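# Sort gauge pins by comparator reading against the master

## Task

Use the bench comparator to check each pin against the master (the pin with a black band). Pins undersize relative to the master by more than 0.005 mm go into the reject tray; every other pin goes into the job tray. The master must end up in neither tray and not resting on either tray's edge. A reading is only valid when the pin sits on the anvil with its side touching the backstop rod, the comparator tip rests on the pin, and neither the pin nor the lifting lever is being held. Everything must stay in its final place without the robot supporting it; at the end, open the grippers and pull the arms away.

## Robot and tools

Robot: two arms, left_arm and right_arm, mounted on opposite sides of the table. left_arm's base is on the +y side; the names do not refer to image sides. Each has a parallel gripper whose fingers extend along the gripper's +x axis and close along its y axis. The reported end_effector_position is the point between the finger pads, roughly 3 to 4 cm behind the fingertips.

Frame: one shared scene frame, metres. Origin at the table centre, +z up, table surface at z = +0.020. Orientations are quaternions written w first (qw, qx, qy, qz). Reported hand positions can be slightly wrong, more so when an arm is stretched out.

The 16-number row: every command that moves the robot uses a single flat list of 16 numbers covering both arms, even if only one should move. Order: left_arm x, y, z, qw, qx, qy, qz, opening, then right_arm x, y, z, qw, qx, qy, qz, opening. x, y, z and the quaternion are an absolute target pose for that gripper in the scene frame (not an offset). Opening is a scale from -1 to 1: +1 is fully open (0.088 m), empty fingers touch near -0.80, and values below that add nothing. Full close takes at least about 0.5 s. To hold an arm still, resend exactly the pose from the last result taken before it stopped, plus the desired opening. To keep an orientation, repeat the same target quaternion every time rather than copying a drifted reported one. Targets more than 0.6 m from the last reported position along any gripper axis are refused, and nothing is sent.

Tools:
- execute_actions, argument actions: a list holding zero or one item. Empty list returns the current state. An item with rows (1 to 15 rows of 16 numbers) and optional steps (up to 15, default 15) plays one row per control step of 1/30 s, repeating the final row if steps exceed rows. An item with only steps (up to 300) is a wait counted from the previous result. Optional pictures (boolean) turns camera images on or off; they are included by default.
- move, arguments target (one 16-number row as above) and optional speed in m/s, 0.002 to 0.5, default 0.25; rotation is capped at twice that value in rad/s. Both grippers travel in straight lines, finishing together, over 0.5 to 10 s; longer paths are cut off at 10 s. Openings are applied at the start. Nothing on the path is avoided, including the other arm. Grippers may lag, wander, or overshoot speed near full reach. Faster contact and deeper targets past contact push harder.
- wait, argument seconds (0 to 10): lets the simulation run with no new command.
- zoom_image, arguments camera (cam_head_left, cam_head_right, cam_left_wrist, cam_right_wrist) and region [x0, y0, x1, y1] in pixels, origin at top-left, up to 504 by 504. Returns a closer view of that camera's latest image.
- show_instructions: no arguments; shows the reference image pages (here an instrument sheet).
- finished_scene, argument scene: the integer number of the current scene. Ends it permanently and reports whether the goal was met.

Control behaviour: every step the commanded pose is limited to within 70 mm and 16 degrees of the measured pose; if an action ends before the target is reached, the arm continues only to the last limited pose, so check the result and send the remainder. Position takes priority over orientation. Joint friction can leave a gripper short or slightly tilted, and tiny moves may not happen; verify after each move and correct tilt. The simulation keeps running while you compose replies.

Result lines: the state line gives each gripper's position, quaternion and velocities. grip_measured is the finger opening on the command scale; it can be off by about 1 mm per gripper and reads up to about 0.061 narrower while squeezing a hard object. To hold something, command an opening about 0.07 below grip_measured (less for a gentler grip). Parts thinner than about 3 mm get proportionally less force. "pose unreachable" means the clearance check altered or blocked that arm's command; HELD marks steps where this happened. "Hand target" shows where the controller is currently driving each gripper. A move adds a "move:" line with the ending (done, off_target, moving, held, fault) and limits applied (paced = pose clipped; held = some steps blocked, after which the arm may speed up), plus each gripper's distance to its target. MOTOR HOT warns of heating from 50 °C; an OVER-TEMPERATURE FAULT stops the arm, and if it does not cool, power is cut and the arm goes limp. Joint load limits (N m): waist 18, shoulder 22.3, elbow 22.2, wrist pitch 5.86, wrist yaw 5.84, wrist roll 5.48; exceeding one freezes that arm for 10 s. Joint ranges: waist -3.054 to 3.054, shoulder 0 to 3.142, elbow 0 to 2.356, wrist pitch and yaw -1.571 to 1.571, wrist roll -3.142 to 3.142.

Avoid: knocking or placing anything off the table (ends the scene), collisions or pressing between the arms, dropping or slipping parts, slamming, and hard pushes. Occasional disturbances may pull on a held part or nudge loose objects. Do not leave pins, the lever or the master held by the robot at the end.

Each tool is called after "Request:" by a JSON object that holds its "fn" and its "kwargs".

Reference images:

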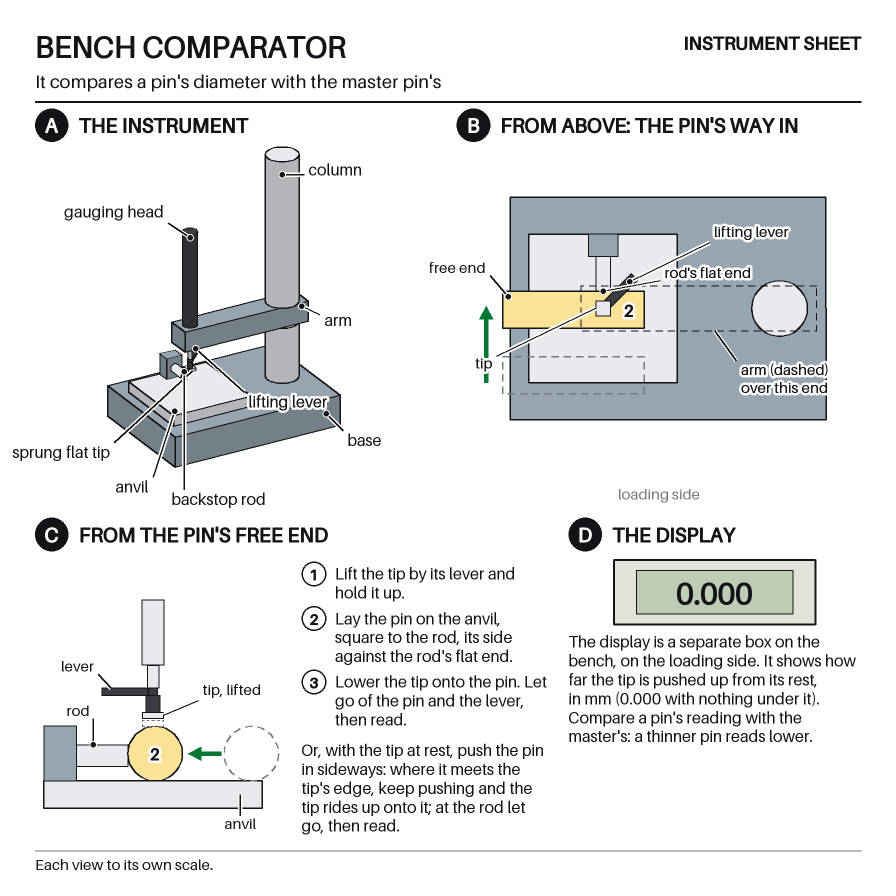

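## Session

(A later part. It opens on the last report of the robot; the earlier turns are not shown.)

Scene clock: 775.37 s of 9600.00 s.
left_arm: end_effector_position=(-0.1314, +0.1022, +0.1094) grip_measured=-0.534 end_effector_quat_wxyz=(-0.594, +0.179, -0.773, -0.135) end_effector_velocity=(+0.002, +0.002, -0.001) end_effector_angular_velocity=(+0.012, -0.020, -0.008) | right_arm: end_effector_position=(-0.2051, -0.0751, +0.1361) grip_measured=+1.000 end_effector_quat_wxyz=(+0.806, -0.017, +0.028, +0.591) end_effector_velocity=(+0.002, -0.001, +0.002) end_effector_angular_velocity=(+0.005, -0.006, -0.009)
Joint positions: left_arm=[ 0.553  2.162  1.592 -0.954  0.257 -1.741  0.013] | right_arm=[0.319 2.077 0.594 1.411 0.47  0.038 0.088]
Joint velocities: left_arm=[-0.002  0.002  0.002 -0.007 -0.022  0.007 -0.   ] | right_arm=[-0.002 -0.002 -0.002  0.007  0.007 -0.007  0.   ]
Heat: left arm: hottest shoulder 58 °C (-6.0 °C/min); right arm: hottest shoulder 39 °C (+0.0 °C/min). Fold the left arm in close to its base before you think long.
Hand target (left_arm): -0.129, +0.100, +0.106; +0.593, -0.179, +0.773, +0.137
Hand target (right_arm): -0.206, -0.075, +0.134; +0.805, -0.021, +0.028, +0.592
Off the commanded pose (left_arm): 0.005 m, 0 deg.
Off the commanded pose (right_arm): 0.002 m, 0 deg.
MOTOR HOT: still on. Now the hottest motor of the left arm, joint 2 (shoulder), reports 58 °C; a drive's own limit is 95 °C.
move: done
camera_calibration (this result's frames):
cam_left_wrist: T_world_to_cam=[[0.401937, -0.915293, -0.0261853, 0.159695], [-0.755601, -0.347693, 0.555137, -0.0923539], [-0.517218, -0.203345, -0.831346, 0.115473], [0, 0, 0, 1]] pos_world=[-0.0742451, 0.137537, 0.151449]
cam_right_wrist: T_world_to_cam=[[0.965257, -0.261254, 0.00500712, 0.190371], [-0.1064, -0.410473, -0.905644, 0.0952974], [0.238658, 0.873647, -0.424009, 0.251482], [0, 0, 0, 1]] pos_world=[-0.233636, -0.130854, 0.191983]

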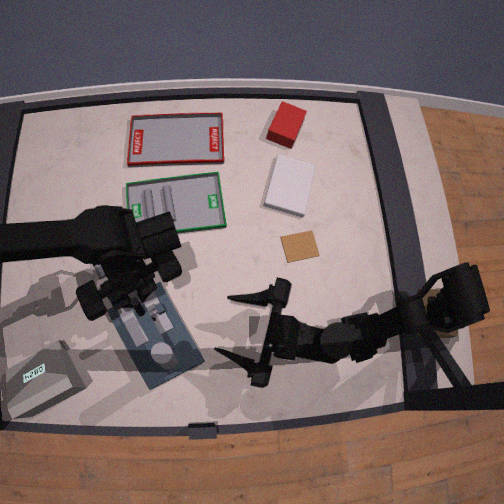

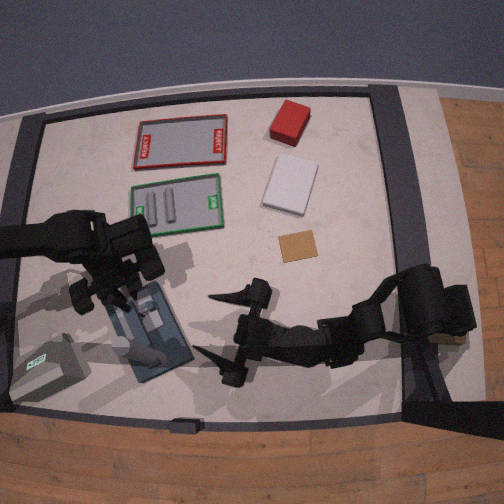

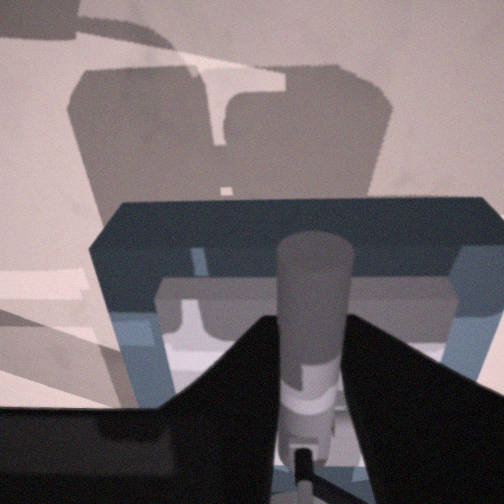

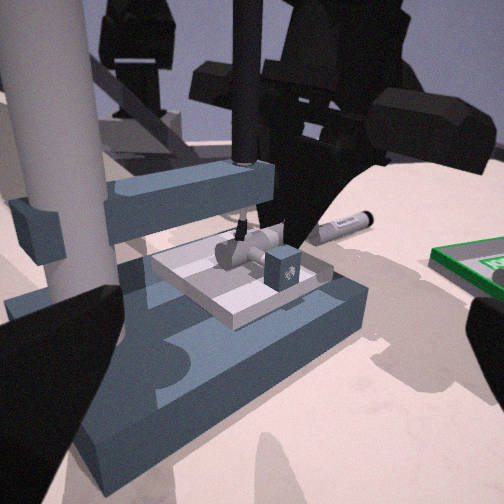

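Request:
{"fn": "move", "kwargs": {"target": [-0.1305, 0.1010, 0.1075, 0.5932, -0.1785, 0.7730, 0.1369, -0.15, -0.206, -0.075, 0.134, 0.8054, -0.0207, 0.0281, 0.5916, 1.0], "speed": 0.008}}

Request:
{"fn": "zoom_image", "kwargs": {"camera": "cam_head_left", "region": [10, 350, 60, 400]}}

Request:
{"fn": "zoom_image", "kwargs": {"camera": "cam_left_wrist", "region": [240, 380, 400, 504]}}

Scene clock: 779.33 s of 9600.00 s.
left_arm: end_effector_position=(-0.1313, +0.1021, +0.1095) grip_measured=-0.153 end_effector_quat_wxyz=(-0.594, +0.179, -0.773, -0.135) end_effector_velocity=(-0.003, +0.003, +0.001) end_effector_angular_velocity=(+0.020, -0.001, +0.000) | right_arm: end_effector_position=(-0.2051, -0.0751, +0.1361) grip_measured=+1.000 end_effector_quat_wxyz=(+0.806, -0.017, +0.028, +0.591) end_effector_velocity=(+0.000, -0.001, -0.001) end_effector_angular_velocity=(-0.014, -0.023, -0.003)
Joint positions: left_arm=[ 0.553  2.162  1.593 -0.954  0.257 -1.74   0.032] | right_arm=[0.319 2.077 0.594 1.411 0.47  0.038 0.088]
Joint velocities: left_arm=[-0.007 -0.002  0.002 -0.022 -0.007 -0.007  0.   ] | right_arm=[ 0.002 -0.002 -0.002 -0.007  0.007 -0.022  0.   ]
Heat: left arm: hottest shoulder 57 °C (-8.1 °C/min); right arm: hottest shoulder 39 °C (+0.0 °C/min). Fold the left arm in close to its base before you think long.
Hand target (left_arm): -0.130, +0.101, +0.108; +0.593, -0.179, +0.773, +0.137
Hand target (right_arm): -0.206, -0.075, +0.134; +0.805, -0.021, +0.028, +0.592
Off the commanded pose (left_arm): 0.002 m, 0 deg.
Off the commanded pose (right_arm): 0.002 m, 0 deg.
MOTOR HOT: still on. Now the hottest motor of the left arm, joint 2 (shoulder), reports 57 °C; a drive's own limit is 95 °C.
After step 90, 0.23 s passed at rest.
move: done
camera_calibration (this result's frames):
cam_left_wrist: T_world_to_cam=[[0.401601, -0.915443, -0.026087, 0.159542], [-0.755753, -0.347365, 0.555134, -0.0924399], [-0.517256, -0.203227, -0.831351, 0.11548], [0, 0, 0, 1]] pos_world=[-0.0742012, 0.13741, 0.151483]
cam_right_wrist: T_world_to_cam=[[0.965257, -0.261254, 0.00500712, 0.190371], [-0.1064, -0.410473, -0.905644, 0.0952974], [0.238658, 0.873647, -0.424009, 0.251482], [0, 0, 0, 1]] pos_world=[-0.233636, -0.130854, 0.191983]

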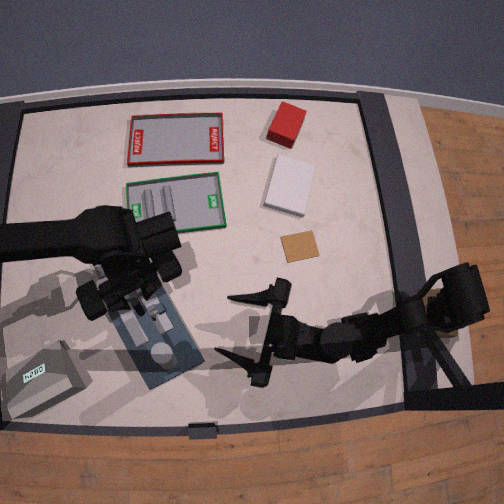

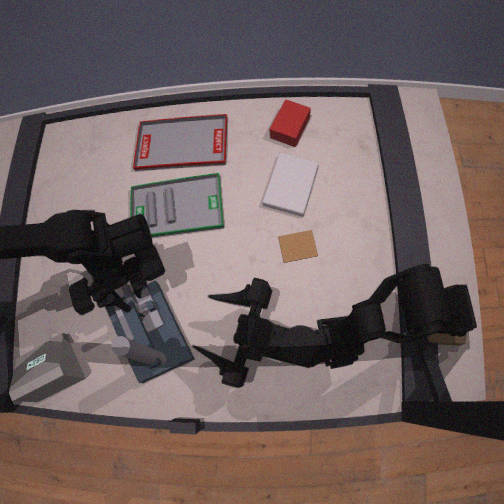

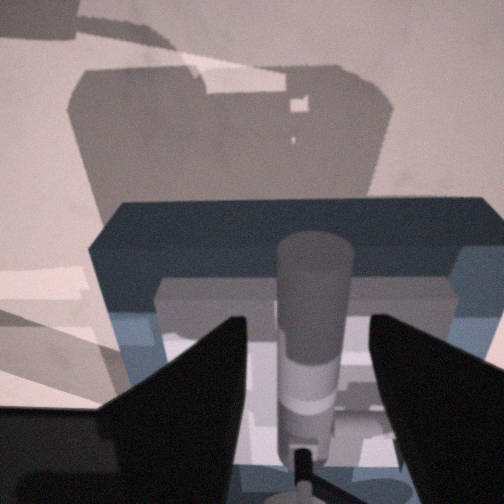

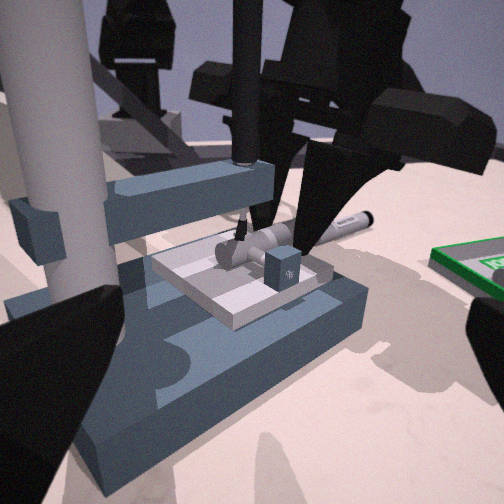

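Region (10, 350, 60, 400) of cam_head_left's 504x504 image, scaled by 10.080, with more detail than that image has.

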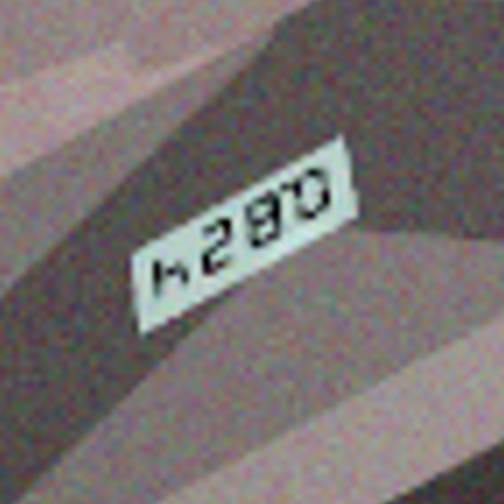

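Region (240, 380, 400, 504) of cam_left_wrist's 504x504 image, scaled by 3.150, with more detail than that image has; it fills the top 391 rows of this view, and the rest is white.

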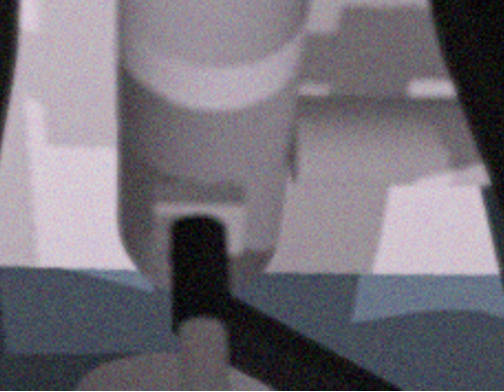

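Request:
{"fn": "move", "kwargs": {"target": [-0.1312, 0.102, 0.1075, 0.5932, -0.1785, 0.7730, 0.1369, -0.60, -0.206, -0.075, 0.134, 0.8054, -0.0207, 0.0281, 0.5916, 1.0], "speed": 0.008}}

Request:
{"fn": "move", "kwargs": {"target": [-0.1284, 0.098, 0.1058, 0.5932, -0.1785, 0.7730, 0.1369, -0.60, -0.206, -0.075, 0.134, 0.8054, -0.0207, 0.0281, 0.5916, 1.0], "speed": 0.006}}

Request:
{"fn": "move", "kwargs": {"target": [-0.1302, 0.1005, 0.1075, 0.5932, -0.1785, 0.7730, 0.1369, -0.15, -0.206, -0.075, 0.134, 0.8054, -0.0207, 0.0281, 0.5916, 1.0], "speed": 0.008}}

Request:
{"fn": "zoom_image", "kwargs": {"camera": "cam_head_left", "region": [10, 350, 60, 400]}}

Scene clock: 785.07 s of 9600.00 s.
left_arm: end_effector_position=(-0.1314, +0.1022, +0.1095) grip_measured=-0.533 end_effector_quat_wxyz=(-0.594, +0.179, -0.773, -0.135) end_effector_velocity=(-0.002, -0.001, +0.001) end_effector_angular_velocity=(-0.004, +0.007, +0.018) | right_arm: end_effector_position=(-0.2051, -0.0751, +0.1361) grip_measured=+1.000 end_effector_quat_wxyz=(+0.806, -0.017, +0.028, +0.591) end_effector_velocity=(-0.002, +0.000, -0.004) end_effector_angular_velocity=(-0.024, -0.009, +0.020)
Joint positions: left_arm=[ 0.553  2.162  1.593 -0.954  0.257 -1.74   0.013] | right_arm=[0.319 2.077 0.594 1.411 0.47  0.038 0.088]
Joint velocities: left_arm=[-0.002 -0.002 -0.002  0.007  0.007 -0.022  0.   ] | right_arm=[-0.002 -0.002 -0.002 -0.022 -0.022 -0.007  0.   ]
Heat: left arm: hottest shoulder 57 °C (-7.0 °C/min); right arm: hottest shoulder 39 °C (+0.0 °C/min). Fold the left arm in close to its base before you think long.
Hand target (left_arm): -0.131, +0.102, +0.108; +0.593, -0.179, +0.773, +0.137
Hand target (right_arm): -0.206, -0.075, +0.134; +0.805, -0.021, +0.028, +0.592
Off the commanded pose (left_arm): 0.002 m, 0 deg.
Off the commanded pose (right_arm): 0.002 m, 0 deg.
MOTOR HOT: still on. Now the hottest motor of the left arm, joint 2 (shoulder), reports 57 °C; a drive's own limit is 95 °C.
After step 90, 2.00 s passed at rest.
move: done
camera_calibration (this result's frames):
cam_left_wrist: T_world_to_cam=[[0.401598, -0.915433, -0.0264654, 0.159663], [-0.755693, -0.347568, 0.55509, -0.0923946], [-0.517346, -0.202923, -0.831369, 0.11544], [0, 0, 0, 1]] pos_world=[-0.0742198, 0.137473, 0.151486]
cam_right_wrist: T_world_to_cam=[[0.965257, -0.261254, 0.00500712, 0.190371], [-0.1064, -0.410473, -0.905644, 0.0952974], [0.238658, 0.873647, -0.424009, 0.251482], [0, 0, 0, 1]] pos_world=[-0.233636, -0.130854, 0.191983]

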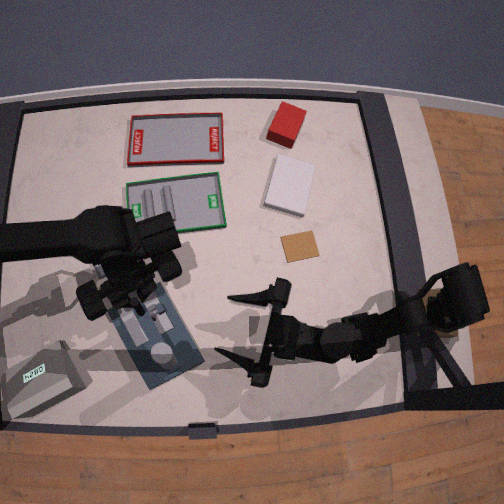

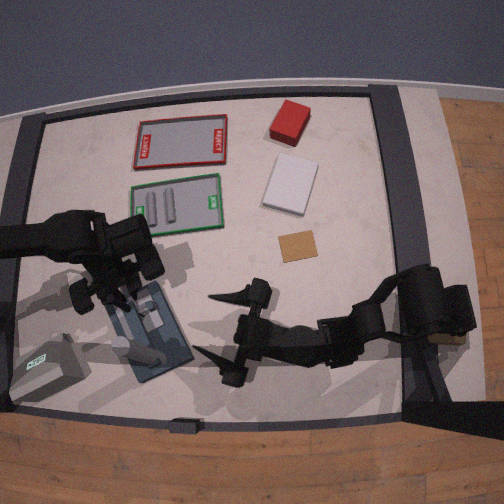

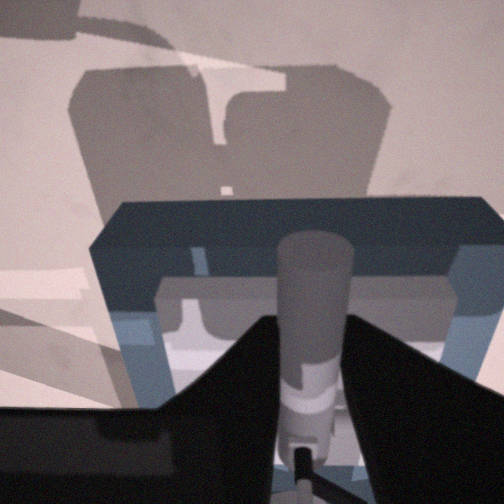

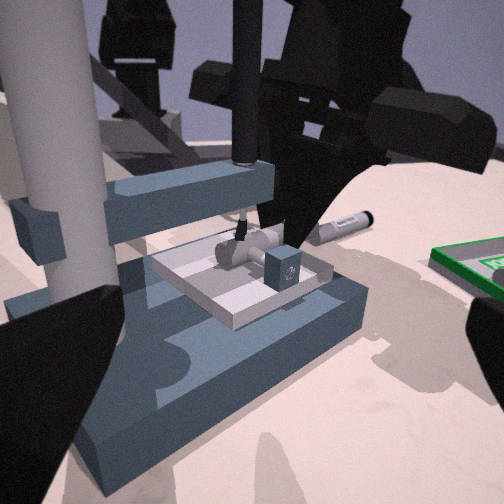

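Scene clock: 786.33 s of 9600.00 s.
left_arm: end_effector_position=(-0.1312, +0.1018, +0.1097) grip_measured=-0.533 end_effector_quat_wxyz=(-0.593, +0.177, -0.773, -0.137) end_effector_velocity=(+0.001, -0.002, +0.001) end_effector_angular_velocity=(-0.008, -0.010, +0.005) | right_arm: end_effector_position=(-0.2051, -0.0751, +0.1361) grip_measured=+1.000 end_effector_quat_wxyz=(+0.806, -0.017, +0.028, +0.591) end_effector_velocity=(+0.002, -0.001, +0.002) end_effector_angular_velocity=(+0.005, -0.006, -0.009)
Joint positions: left_arm=[ 0.553  2.168  1.603 -0.964  0.258 -1.739  0.013] | right_arm=[0.319 2.077 0.594 1.411 0.47  0.038 0.088]
Joint velocities: left_arm=[-0.002 -0.002  0.002  0.007 -0.007 -0.007 -0.   ] | right_arm=[-0.002 -0.002 -0.002  0.007  0.007 -0.007  0.   ]
Heat: left arm: hottest shoulder 56 °C (-7.1 °C/min); right arm: hottest shoulder 39 °C (+0.0 °C/min). Fold the left arm in close to its base before you think long.
Hand target (left_arm): -0.128, +0.098, +0.106; +0.593, -0.179, +0.773, +0.137
Hand target (right_arm): -0.206, -0.075, +0.134; +0.805, -0.021, +0.028, +0.592
Off the commanded pose (left_arm): 0.006 m, 0 deg.
Off the commanded pose (right_arm): 0.002 m, 0 deg.
MOTOR HOT: still on. Now the hottest motor of the left arm, joint 2 (shoulder), reports 56 °C; a drive's own limit is 95 °C.
move: done
camera_calibration (this result's frames):
cam_left_wrist: T_world_to_cam=[[0.400843, -0.915603, -0.0315622, 0.159758], [-0.754777, -0.349569, 0.555079, -0.0921816], [-0.519265, -0.198677, -0.831199, 0.114905], [0, 0, 0, 1]] pos_world=[-0.0739485, 0.13688, 0.151719]
cam_right_wrist: T_world_to_cam=[[0.965257, -0.261254, 0.00500712, 0.190371], [-0.1064, -0.410473, -0.905644, 0.0952974], [0.238658, 0.873647, -0.424009, 0.251482], [0, 0, 0, 1]] pos_world=[-0.233636, -0.130854, 0.191983]

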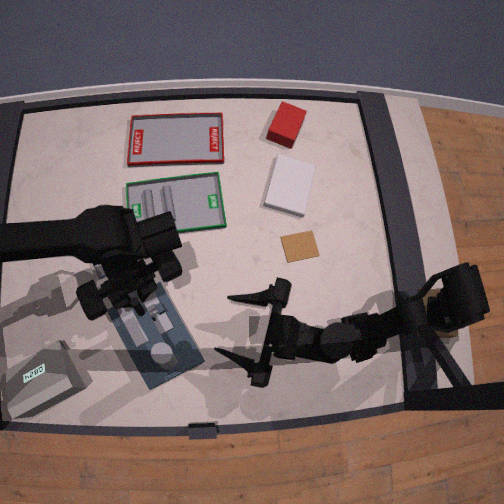

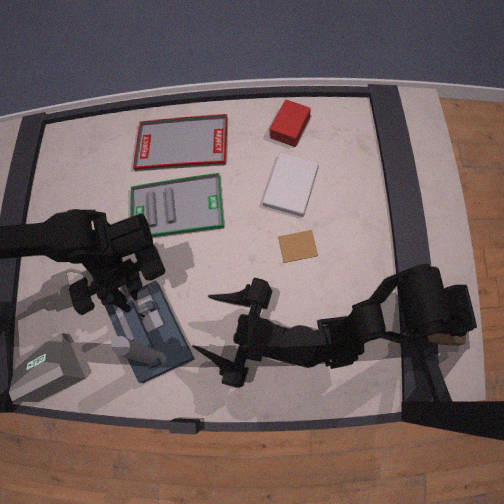

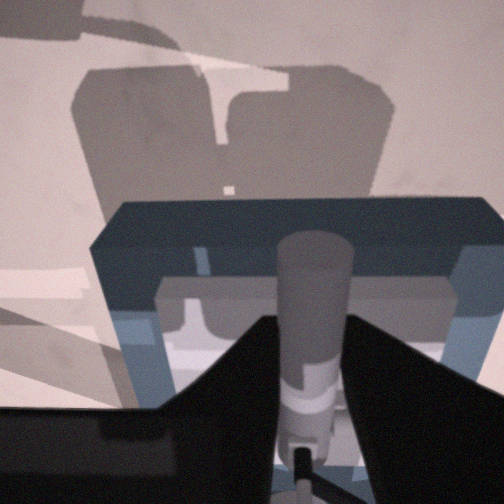

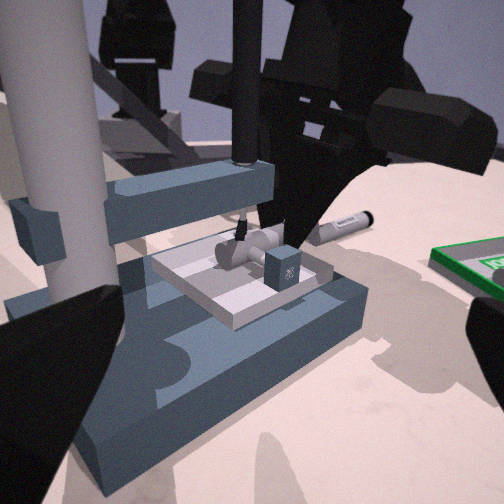

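Scene clock: 787.07 s of 9600.00 s.
left_arm: end_effector_position=(-0.1310, +0.1012, +0.1097) grip_measured=-0.153 end_effector_quat_wxyz=(-0.594, +0.178, -0.773, -0.136) end_effector_velocity=(-0.003, +0.005, -0.000) end_effector_angular_velocity=(+0.021, -0.002, -0.014) | right_arm: end_effector_position=(-0.2051, -0.0751, +0.1361) grip_measured=+1.000 end_effector_quat_wxyz=(+0.806, -0.017, +0.028, +0.591) end_effector_velocity=(+0.000, -0.000, -0.001) end_effector_angular_velocity=(-0.005, +0.006, +0.004)
Joint positions: left_arm=[ 0.553  2.168  1.603 -0.961  0.258 -1.739  0.032] | right_arm=[0.319 2.077 0.594 1.411 0.47  0.038 0.088]
Joint velocities: left_arm=[-0.007 -0.002 -0.002 -0.022 -0.007  0.007  0.   ] | right_arm=[-0.002 -0.002 -0.002 -0.007 -0.007  0.007  0.   ]
Heat: left arm: hottest shoulder 56 °C (-7.0 °C/min); right arm: hottest shoulder 39 °C (+0.0 °C/min). Fold the left arm in close to its base before you think long.
Hand target (left_arm): -0.130, +0.101, +0.108; +0.593, -0.179, +0.773, +0.137
Hand target (right_arm): -0.206, -0.075, +0.134; +0.805, -0.021, +0.028, +0.592
Off the commanded pose (left_arm): 0.002 m, 0 deg.
Off the commanded pose (right_arm): 0.002 m, 0 deg.
MOTOR HOT: still on. Now the hottest motor of the left arm, joint 2 (shoulder), reports 56 °C; a drive's own limit is 95 °C.
move: done
camera_calibration (this result's frames):
cam_left_wrist: T_world_to_cam=[[0.400869, -0.915691, -0.0285347, 0.158794], [-0.755262, -0.347945, 0.55544, -0.0925423], [-0.51854, -0.201108, -0.831067, 0.115227], [0, 0, 0, 1]] pos_world=[-0.0737994, 0.13638, 0.151694]
cam_right_wrist: T_world_to_cam=[[0.965257, -0.261254, 0.00500712, 0.190371], [-0.1064, -0.410473, -0.905644, 0.0952974], [0.238658, 0.873647, -0.424009, 0.251482], [0, 0, 0, 1]] pos_world=[-0.233636, -0.130854, 0.191983]

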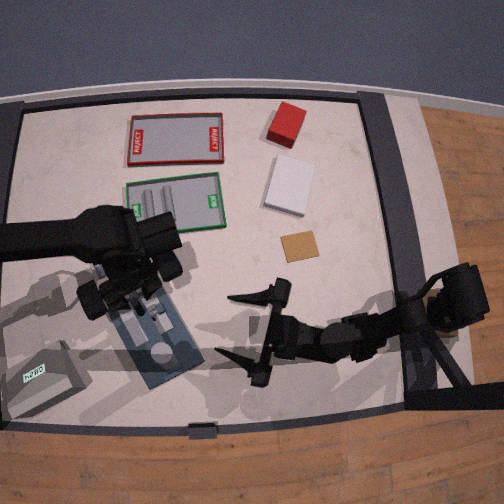

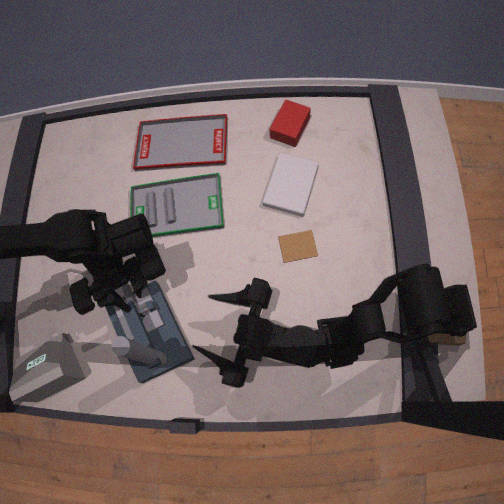

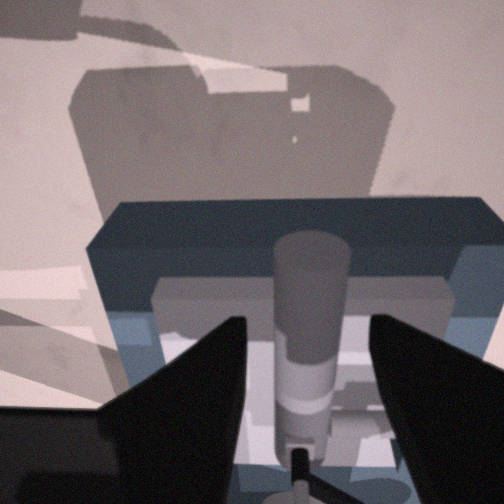

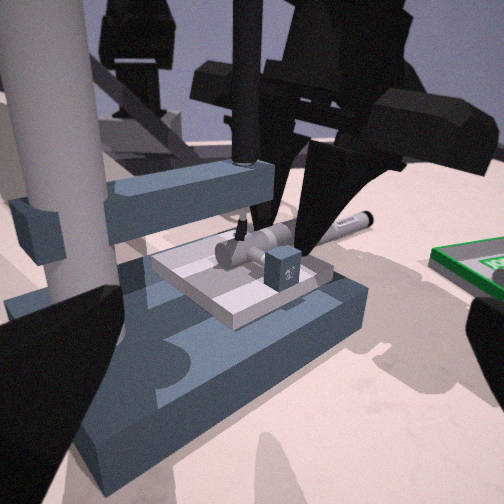

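Region (10, 350, 60, 400) of cam_head_left's 504x504 image, scaled by 10.080, with more detail than that image has.

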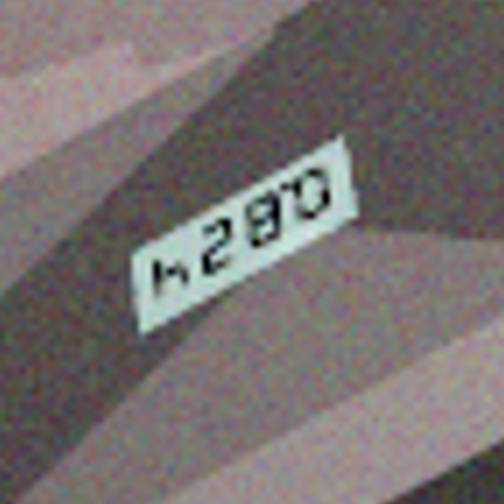

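Request:
{"fn": "move", "kwargs": {"target": [-0.1312, 0.102, 0.1075, 0.5932, -0.1785, 0.7730, 0.1369, -0.62, -0.206, -0.075, 0.134, 0.8054, -0.0207, 0.0281, 0.5916, 1.0], "speed": 0.008}}

Request:
{"fn": "move", "kwargs": {"target": [-0.098, 0.124, 0.113, 0.5932, -0.1785, 0.7730, 0.1369, -0.62, -0.206, -0.075, 0.134, 0.8054, -0.0207, 0.0281, 0.5916, 1.0], "speed": 0.02}}

Request:
{"fn": "move", "kwargs": {"target": [0.195, 0.092, 0.125, 0.5723, -0.6339, 0.4585, 0.2459, -0.62, -0.206, -0.075, 0.134, 0.8054, -0.0207, 0.0281, 0.5916, 1.0], "speed": 0.15}}

Scene clock: 837.20 s of 9600.00 s.
left_arm: end_effector_position=(-0.1311, +0.1015, +0.1097) grip_measured=-0.537 end_effector_quat_wxyz=(-0.594, +0.178, -0.773, -0.137) end_effector_velocity=(-0.001, +0.005, -0.000) end_effector_angular_velocity=(+0.025, +0.000, +0.005) | right_arm: end_effector_position=(-0.2051, -0.0751, +0.1361) grip_measured=+1.000 end_effector_quat_wxyz=(+0.806, -0.017, +0.028, +0.591) end_effector_velocity=(+0.002, -0.000, -0.001) end_effector_angular_velocity=(-0.010, -0.008, +0.000)
Joint positions: left_arm=[ 0.553  2.168  1.603 -0.962  0.258 -1.739  0.013] | right_arm=[0.319 2.077 0.594 1.411 0.47  0.038 0.088]
Joint velocities: left_arm=[-0.002 -0.002 -0.002 -0.022 -0.007 -0.007 -0.   ] | right_arm=[-0.007 -0.002 -0.002 -0.007 -0.007 -0.007  0.   ]
Heat: left arm: hottest shoulder 56 °C (-1.0 °C/min); right arm: hottest shoulder 39 °C (+0.0 °C/min). Fold the left arm in close to its base before you think long.
Hand target (left_arm): -0.131, +0.102, +0.108; +0.593, -0.178, +0.773, +0.137
Hand target (right_arm): -0.206, -0.075, +0.134; +0.805, -0.021, +0.028, +0.592
Off the commanded pose (left_arm): 0.002 m, 0 deg.
Off the commanded pose (right_arm): 0.002 m, 0 deg.
MOTOR HOT: still on. Now the hottest motor of the left arm, joint 2 (shoulder), reports 56 °C; a drive's own limit is 95 °C.
After step 90, 46.40 s passed at rest.
move: done
camera_calibration (this result's frames):
cam_left_wrist: T_world_to_cam=[[0.400856, -0.915648, -0.0300485, 0.159277], [-0.755019, -0.348757, 0.55526, -0.0923621], [-0.518903, -0.199892, -0.831134, 0.115066], [0, 0, 0, 1]] pos_world=[-0.0738739, 0.13663, 0.151707]
cam_right_wrist: T_world_to_cam=[[0.965257, -0.261254, 0.00500712, 0.190371], [-0.1064, -0.410473, -0.905644, 0.0952974], [0.238658, 0.873647, -0.424009, 0.251482], [0, 0, 0, 1]] pos_world=[-0.233636, -0.130854, 0.191983]

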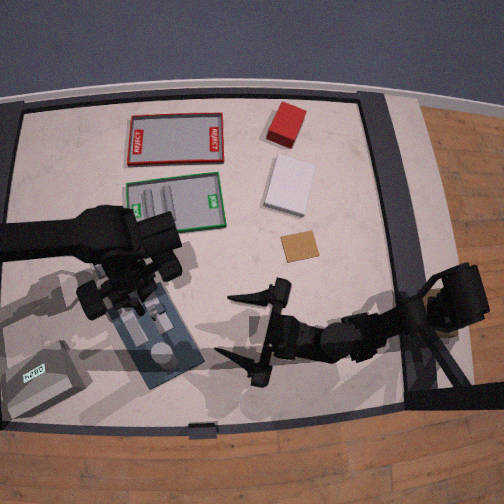

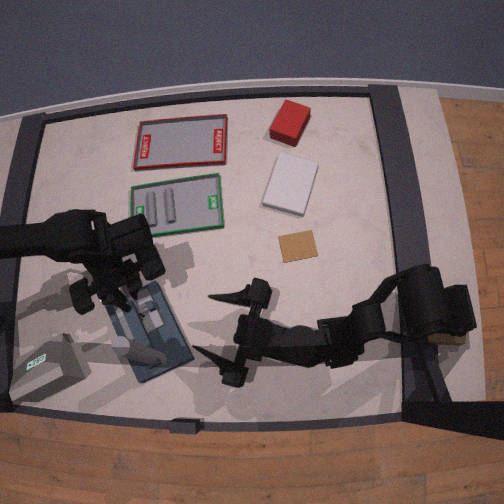

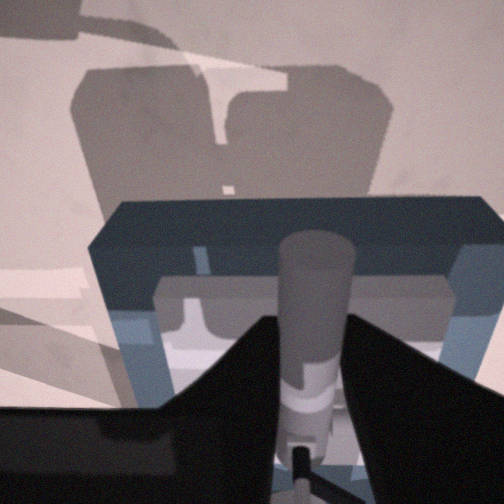

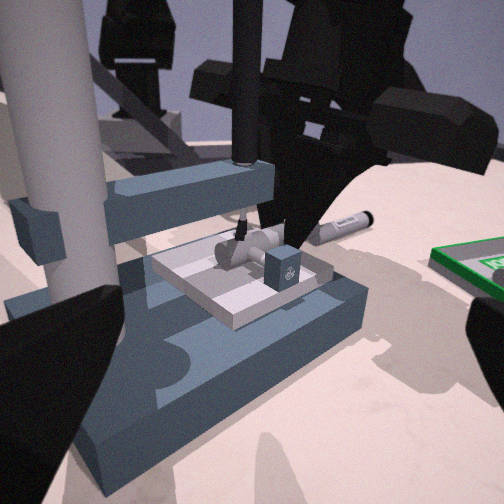

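Scene clock: 839.47 s of 9600.00 s.
left_arm: end_effector_position=(-0.0982, +0.1207, +0.1096) grip_measured=-0.537 end_effector_quat_wxyz=(-0.592, +0.178, -0.773, -0.138) end_effector_velocity=(-0.002, -0.001, +0.001) end_effector_angular_velocity=(-0.011, +0.003, -0.010) | right_arm: end_effector_position=(-0.2051, -0.0751, +0.1361) grip_measured=+1.000 end_effector_quat_wxyz=(+0.806, -0.017, +0.028, +0.591) end_effector_velocity=(+0.000, -0.001, -0.004) end_effector_angular_velocity=(-0.020, +0.004, +0.004)
Joint positions: left_arm=[ 0.646  2.148  1.571 -0.976  0.263 -1.646  0.013] | right_arm=[0.319 2.077 0.594 1.411 0.47  0.038 0.088]
Joint velocities: left_arm=[-0.002 -0.007 -0.007  0.007  0.007  0.007 -0.   ] | right_arm=[-0.002 -0.002 -0.002 -0.022 -0.007  0.007  0.   ]
Heat: left arm: hottest shoulder 56 °C (-1.0 °C/min); right arm: hottest shoulder 39 °C (+0.0 °C/min). Fold the left arm in close to its base before you think long.
Hand target (left_arm): -0.098, +0.124, +0.113; +0.593, -0.178, +0.773, +0.137
Hand target (right_arm): -0.206, -0.075, +0.134; +0.805, -0.021, +0.028, +0.592
Off the commanded pose (left_arm): 0.005 m, 0 deg.
Off the commanded pose (right_arm): 0.002 m, 0 deg.
MOTOR HOT: still on. Now the hottest motor of the left arm, joint 2 (shoulder), reports 56 °C; a drive's own limit is 95 °C.
move: done
camera_calibration (this result's frames):
cam_left_wrist: T_world_to_cam=[[0.403187, -0.914551, -0.0322014, 0.16394], [-0.752563, -0.351384, 0.556936, -0.0604338], [-0.520661, -0.200316, -0.829931, 0.135686], [0, 0, 0, 1]] pos_world=[-0.0409327, 0.155876, 0.151547]
cam_right_wrist: T_world_to_cam=[[0.965257, -0.261254, 0.00500712, 0.190371], [-0.1064, -0.410473, -0.905644, 0.0952974], [0.238658, 0.873647, -0.424009, 0.251482], [0, 0, 0, 1]] pos_world=[-0.233636, -0.130854, 0.191983]

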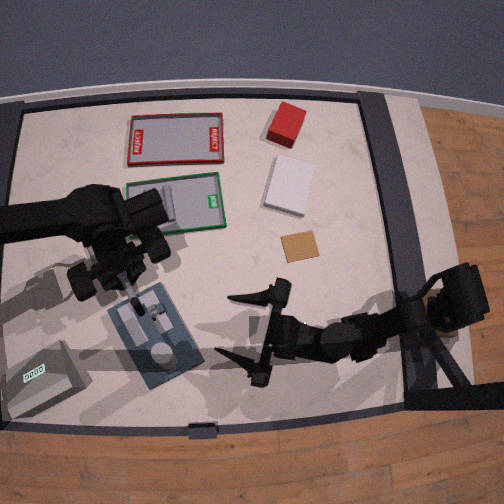

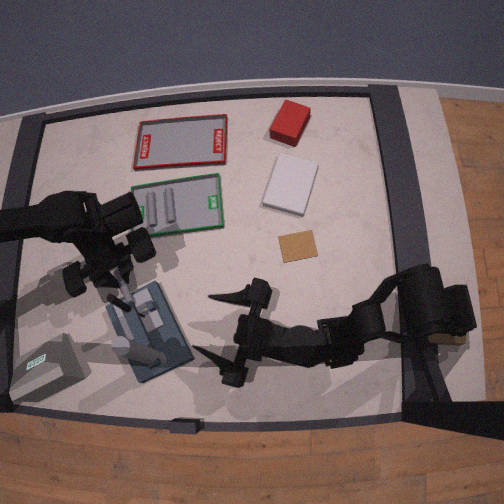

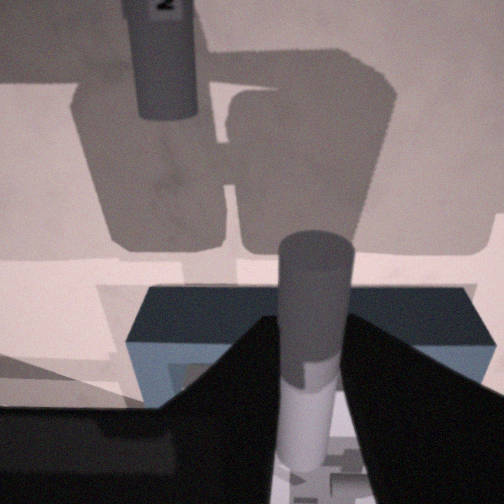

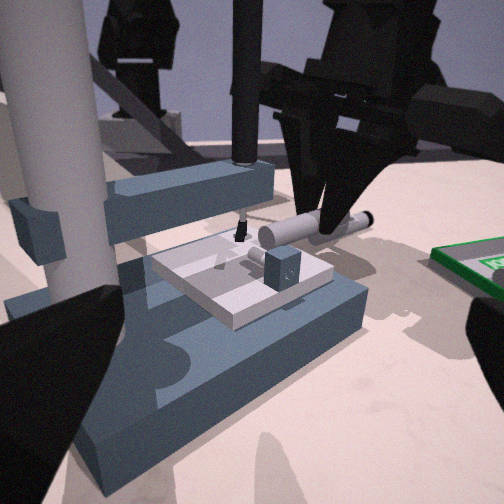

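Scene clock: 843.73 s of 9600.00 s.
left_arm: end_effector_position=(+0.1914, +0.0949, +0.1276) grip_measured=-0.537 end_effector_quat_wxyz=(-0.573, +0.631, -0.461, -0.247) end_effector_velocity=(+0.001, -0.001, +0.002) end_effector_angular_velocity=(-0.008, +0.000, +0.020) | right_arm: end_effector_position=(-0.2051, -0.0751, +0.1361) grip_measured=+1.000 end_effector_quat_wxyz=(+0.806, -0.017, +0.028, +0.591) end_effector_velocity=(+0.002, -0.002, -0.003) end_effector_angular_velocity=(-0.014, -0.008, +0.000)
Joint positions: left_arm=[ 0.999  2.419  1.986 -0.578 -0.136 -2.204  0.013] | right_arm=[0.319 2.077 0.594 1.411 0.47  0.038 0.088]
Joint velocities: left_arm=[-0.002  0.002  0.012 -0.007 -0.007 -0.022 -0.   ] | right_arm=[-0.007 -0.002 -0.007 -0.007 -0.007 -0.007  0.   ]
Heat: left arm: hottest shoulder 56 °C (-1.0 °C/min); right arm: hottest shoulder 39 °C (+0.0 °C/min). Fold the left arm in close to its base before you think long.
Hand target (left_arm): +0.195, +0.093, +0.126; -0.572, +0.634, -0.458, -0.247
Hand target (right_arm): -0.206, -0.075, +0.134; +0.805, -0.021, +0.028, +0.592
Off the commanded pose (left_arm): 0.005 m, 0 deg.
Off the commanded pose (right_arm): 0.002 m, 0 deg.
MOTOR HOT: still on. Now the hottest motor of the left arm, joint 2 (shoulder), reports 56 °C; a drive's own limit is 95 °C.
move: done
camera_calibration (this result's frames):
cam_left_wrist: T_world_to_cam=[[0.874478, -0.12193, 0.46949, -0.205278], [-0.365244, -0.802432, 0.47191, 0.118022], [0.319194, -0.584154, -0.746244, 0.161228], [0, 0, 0, 1]] pos_world=[0.171155, 0.163857, 0.160995]
cam_right_wrist: T_world_to_cam=[[0.965257, -0.261254, 0.00500712, 0.190371], [-0.1064, -0.410473, -0.905644, 0.0952974], [0.238658, 0.873647, -0.424009, 0.251482], [0, 0, 0, 1]] pos_world=[-0.233636, -0.130854, 0.191983]

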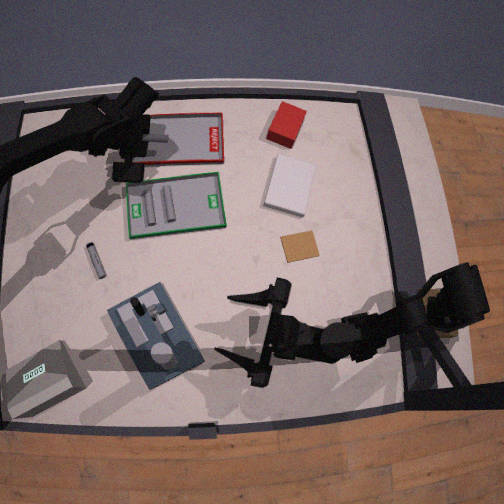

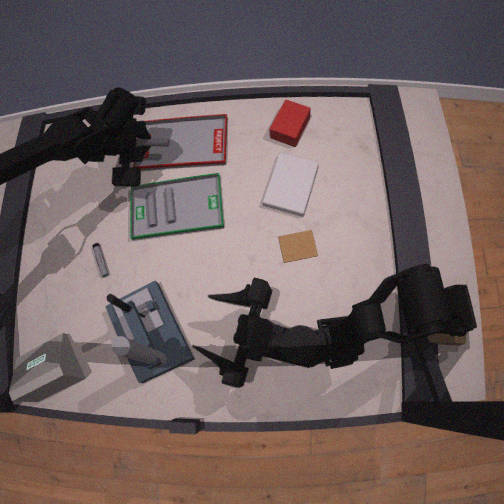

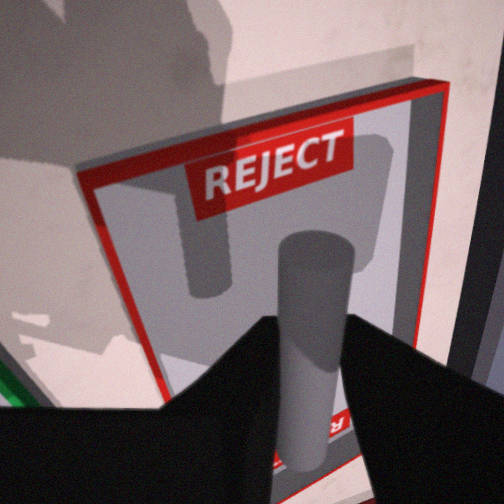

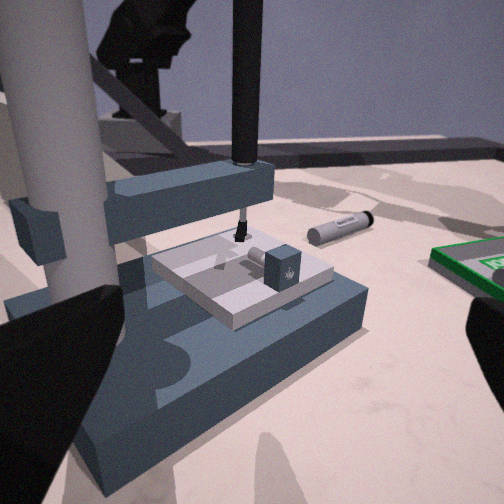

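Request:
{"fn": "move", "kwargs": {"target": [0.205, 0.087, 0.085, 0.5429, -0.6118, 0.4957, 0.2921, -0.62, -0.206, -0.075, 0.134, 0.8054, -0.0207, 0.0281, 0.5916, 1.0], "speed": 0.04}}

Scene clock: 854.30 s of 9600.00 s.
left_arm: end_effector_position=(+0.2026, +0.0880, +0.0880) grip_measured=-0.537 end_effector_quat_wxyz=(-0.546, +0.610, -0.496, -0.290) end_effector_velocity=(-0.004, -0.004, +0.004) end_effector_angular_velocity=(-0.005, +0.009, -0.004) | right_arm: end_effector_position=(-0.2051, -0.0751, +0.1361) grip_measured=+1.000 end_effector_quat_wxyz=(+0.806, -0.017, +0.028, +0.591) end_effector_velocity=(+0.000, -0.000, +0.002) end_effector_angular_velocity=(+0.009, +0.009, +0.004)
Joint positions: left_arm=[ 1.028  2.609  2.228 -0.731 -0.045 -2.221  0.013] | right_arm=[0.319 2.077 0.594 1.411 0.47  0.038 0.088]
Joint velocities: left_arm=[-0.007  0.002  0.022 -0.022  0.007 -0.007  0.   ] | right_arm=[-0.002 -0.002 -0.002  0.007 -0.007  0.007  0.   ]
Heat: left arm: hottest shoulder 58 °C (+2.0 °C/min); right arm: hottest shoulder 39 °C (+0.0 °C/min). Fold the left arm in close to its base before you think long.
Hand target (left_arm): +0.205, +0.087, +0.085; -0.543, +0.612, -0.496, -0.292
Hand target (right_arm): -0.206, -0.075, +0.134; +0.805, -0.021, +0.028, +0.592
Off the commanded pose (left_arm): 0.004 m, 0 deg.
Off the commanded pose (right_arm): 0.002 m, 0 deg.
MOTOR HOT: still on. Now the hottest motor of the left arm, joint 2 (shoulder), reports 58 °C; a drive's own limit is 95 °C.
After step 90, 5.53 s passed at rest.
move: done
camera_calibration (this result's frames):
cam_left_wrist: T_world_to_cam=[[0.928474, -0.127648, 0.348772, -0.197077], [-0.301033, -0.808655, 0.505426, 0.119818], [0.217519, -0.574267, -0.789242, 0.147591], [0, 0, 0, 1]] pos_world=[0.186946, 0.156491, 0.12466]
cam_right_wrist: T_world_to_cam=[[0.965257, -0.261254, 0.00500712, 0.190371], [-0.1064, -0.410473, -0.905644, 0.0952974], [0.238658, 0.873647, -0.424009, 0.251482], [0, 0, 0, 1]] pos_world=[-0.233636, -0.130854, 0.191983]

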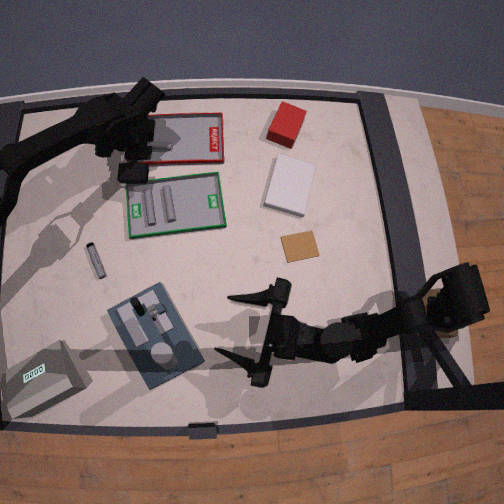

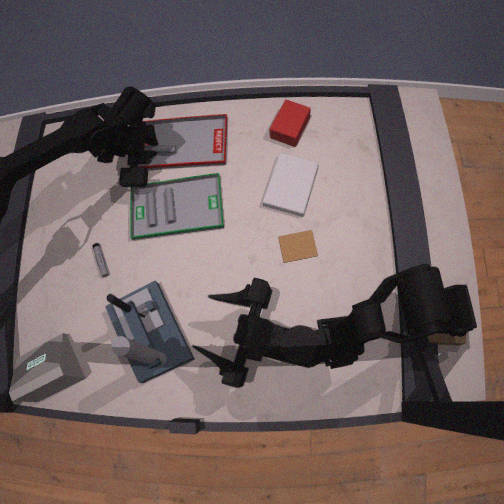

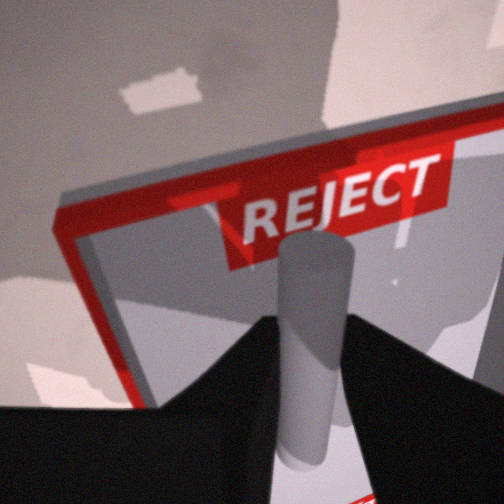

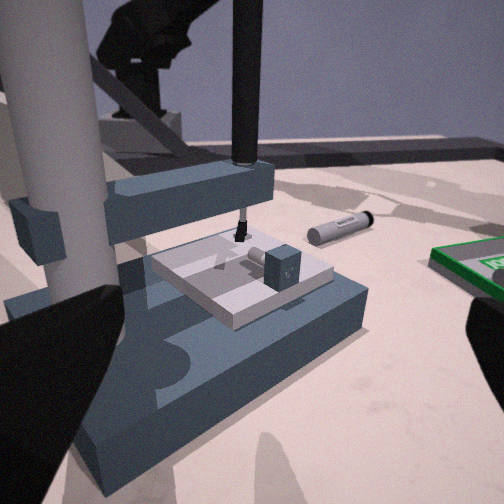

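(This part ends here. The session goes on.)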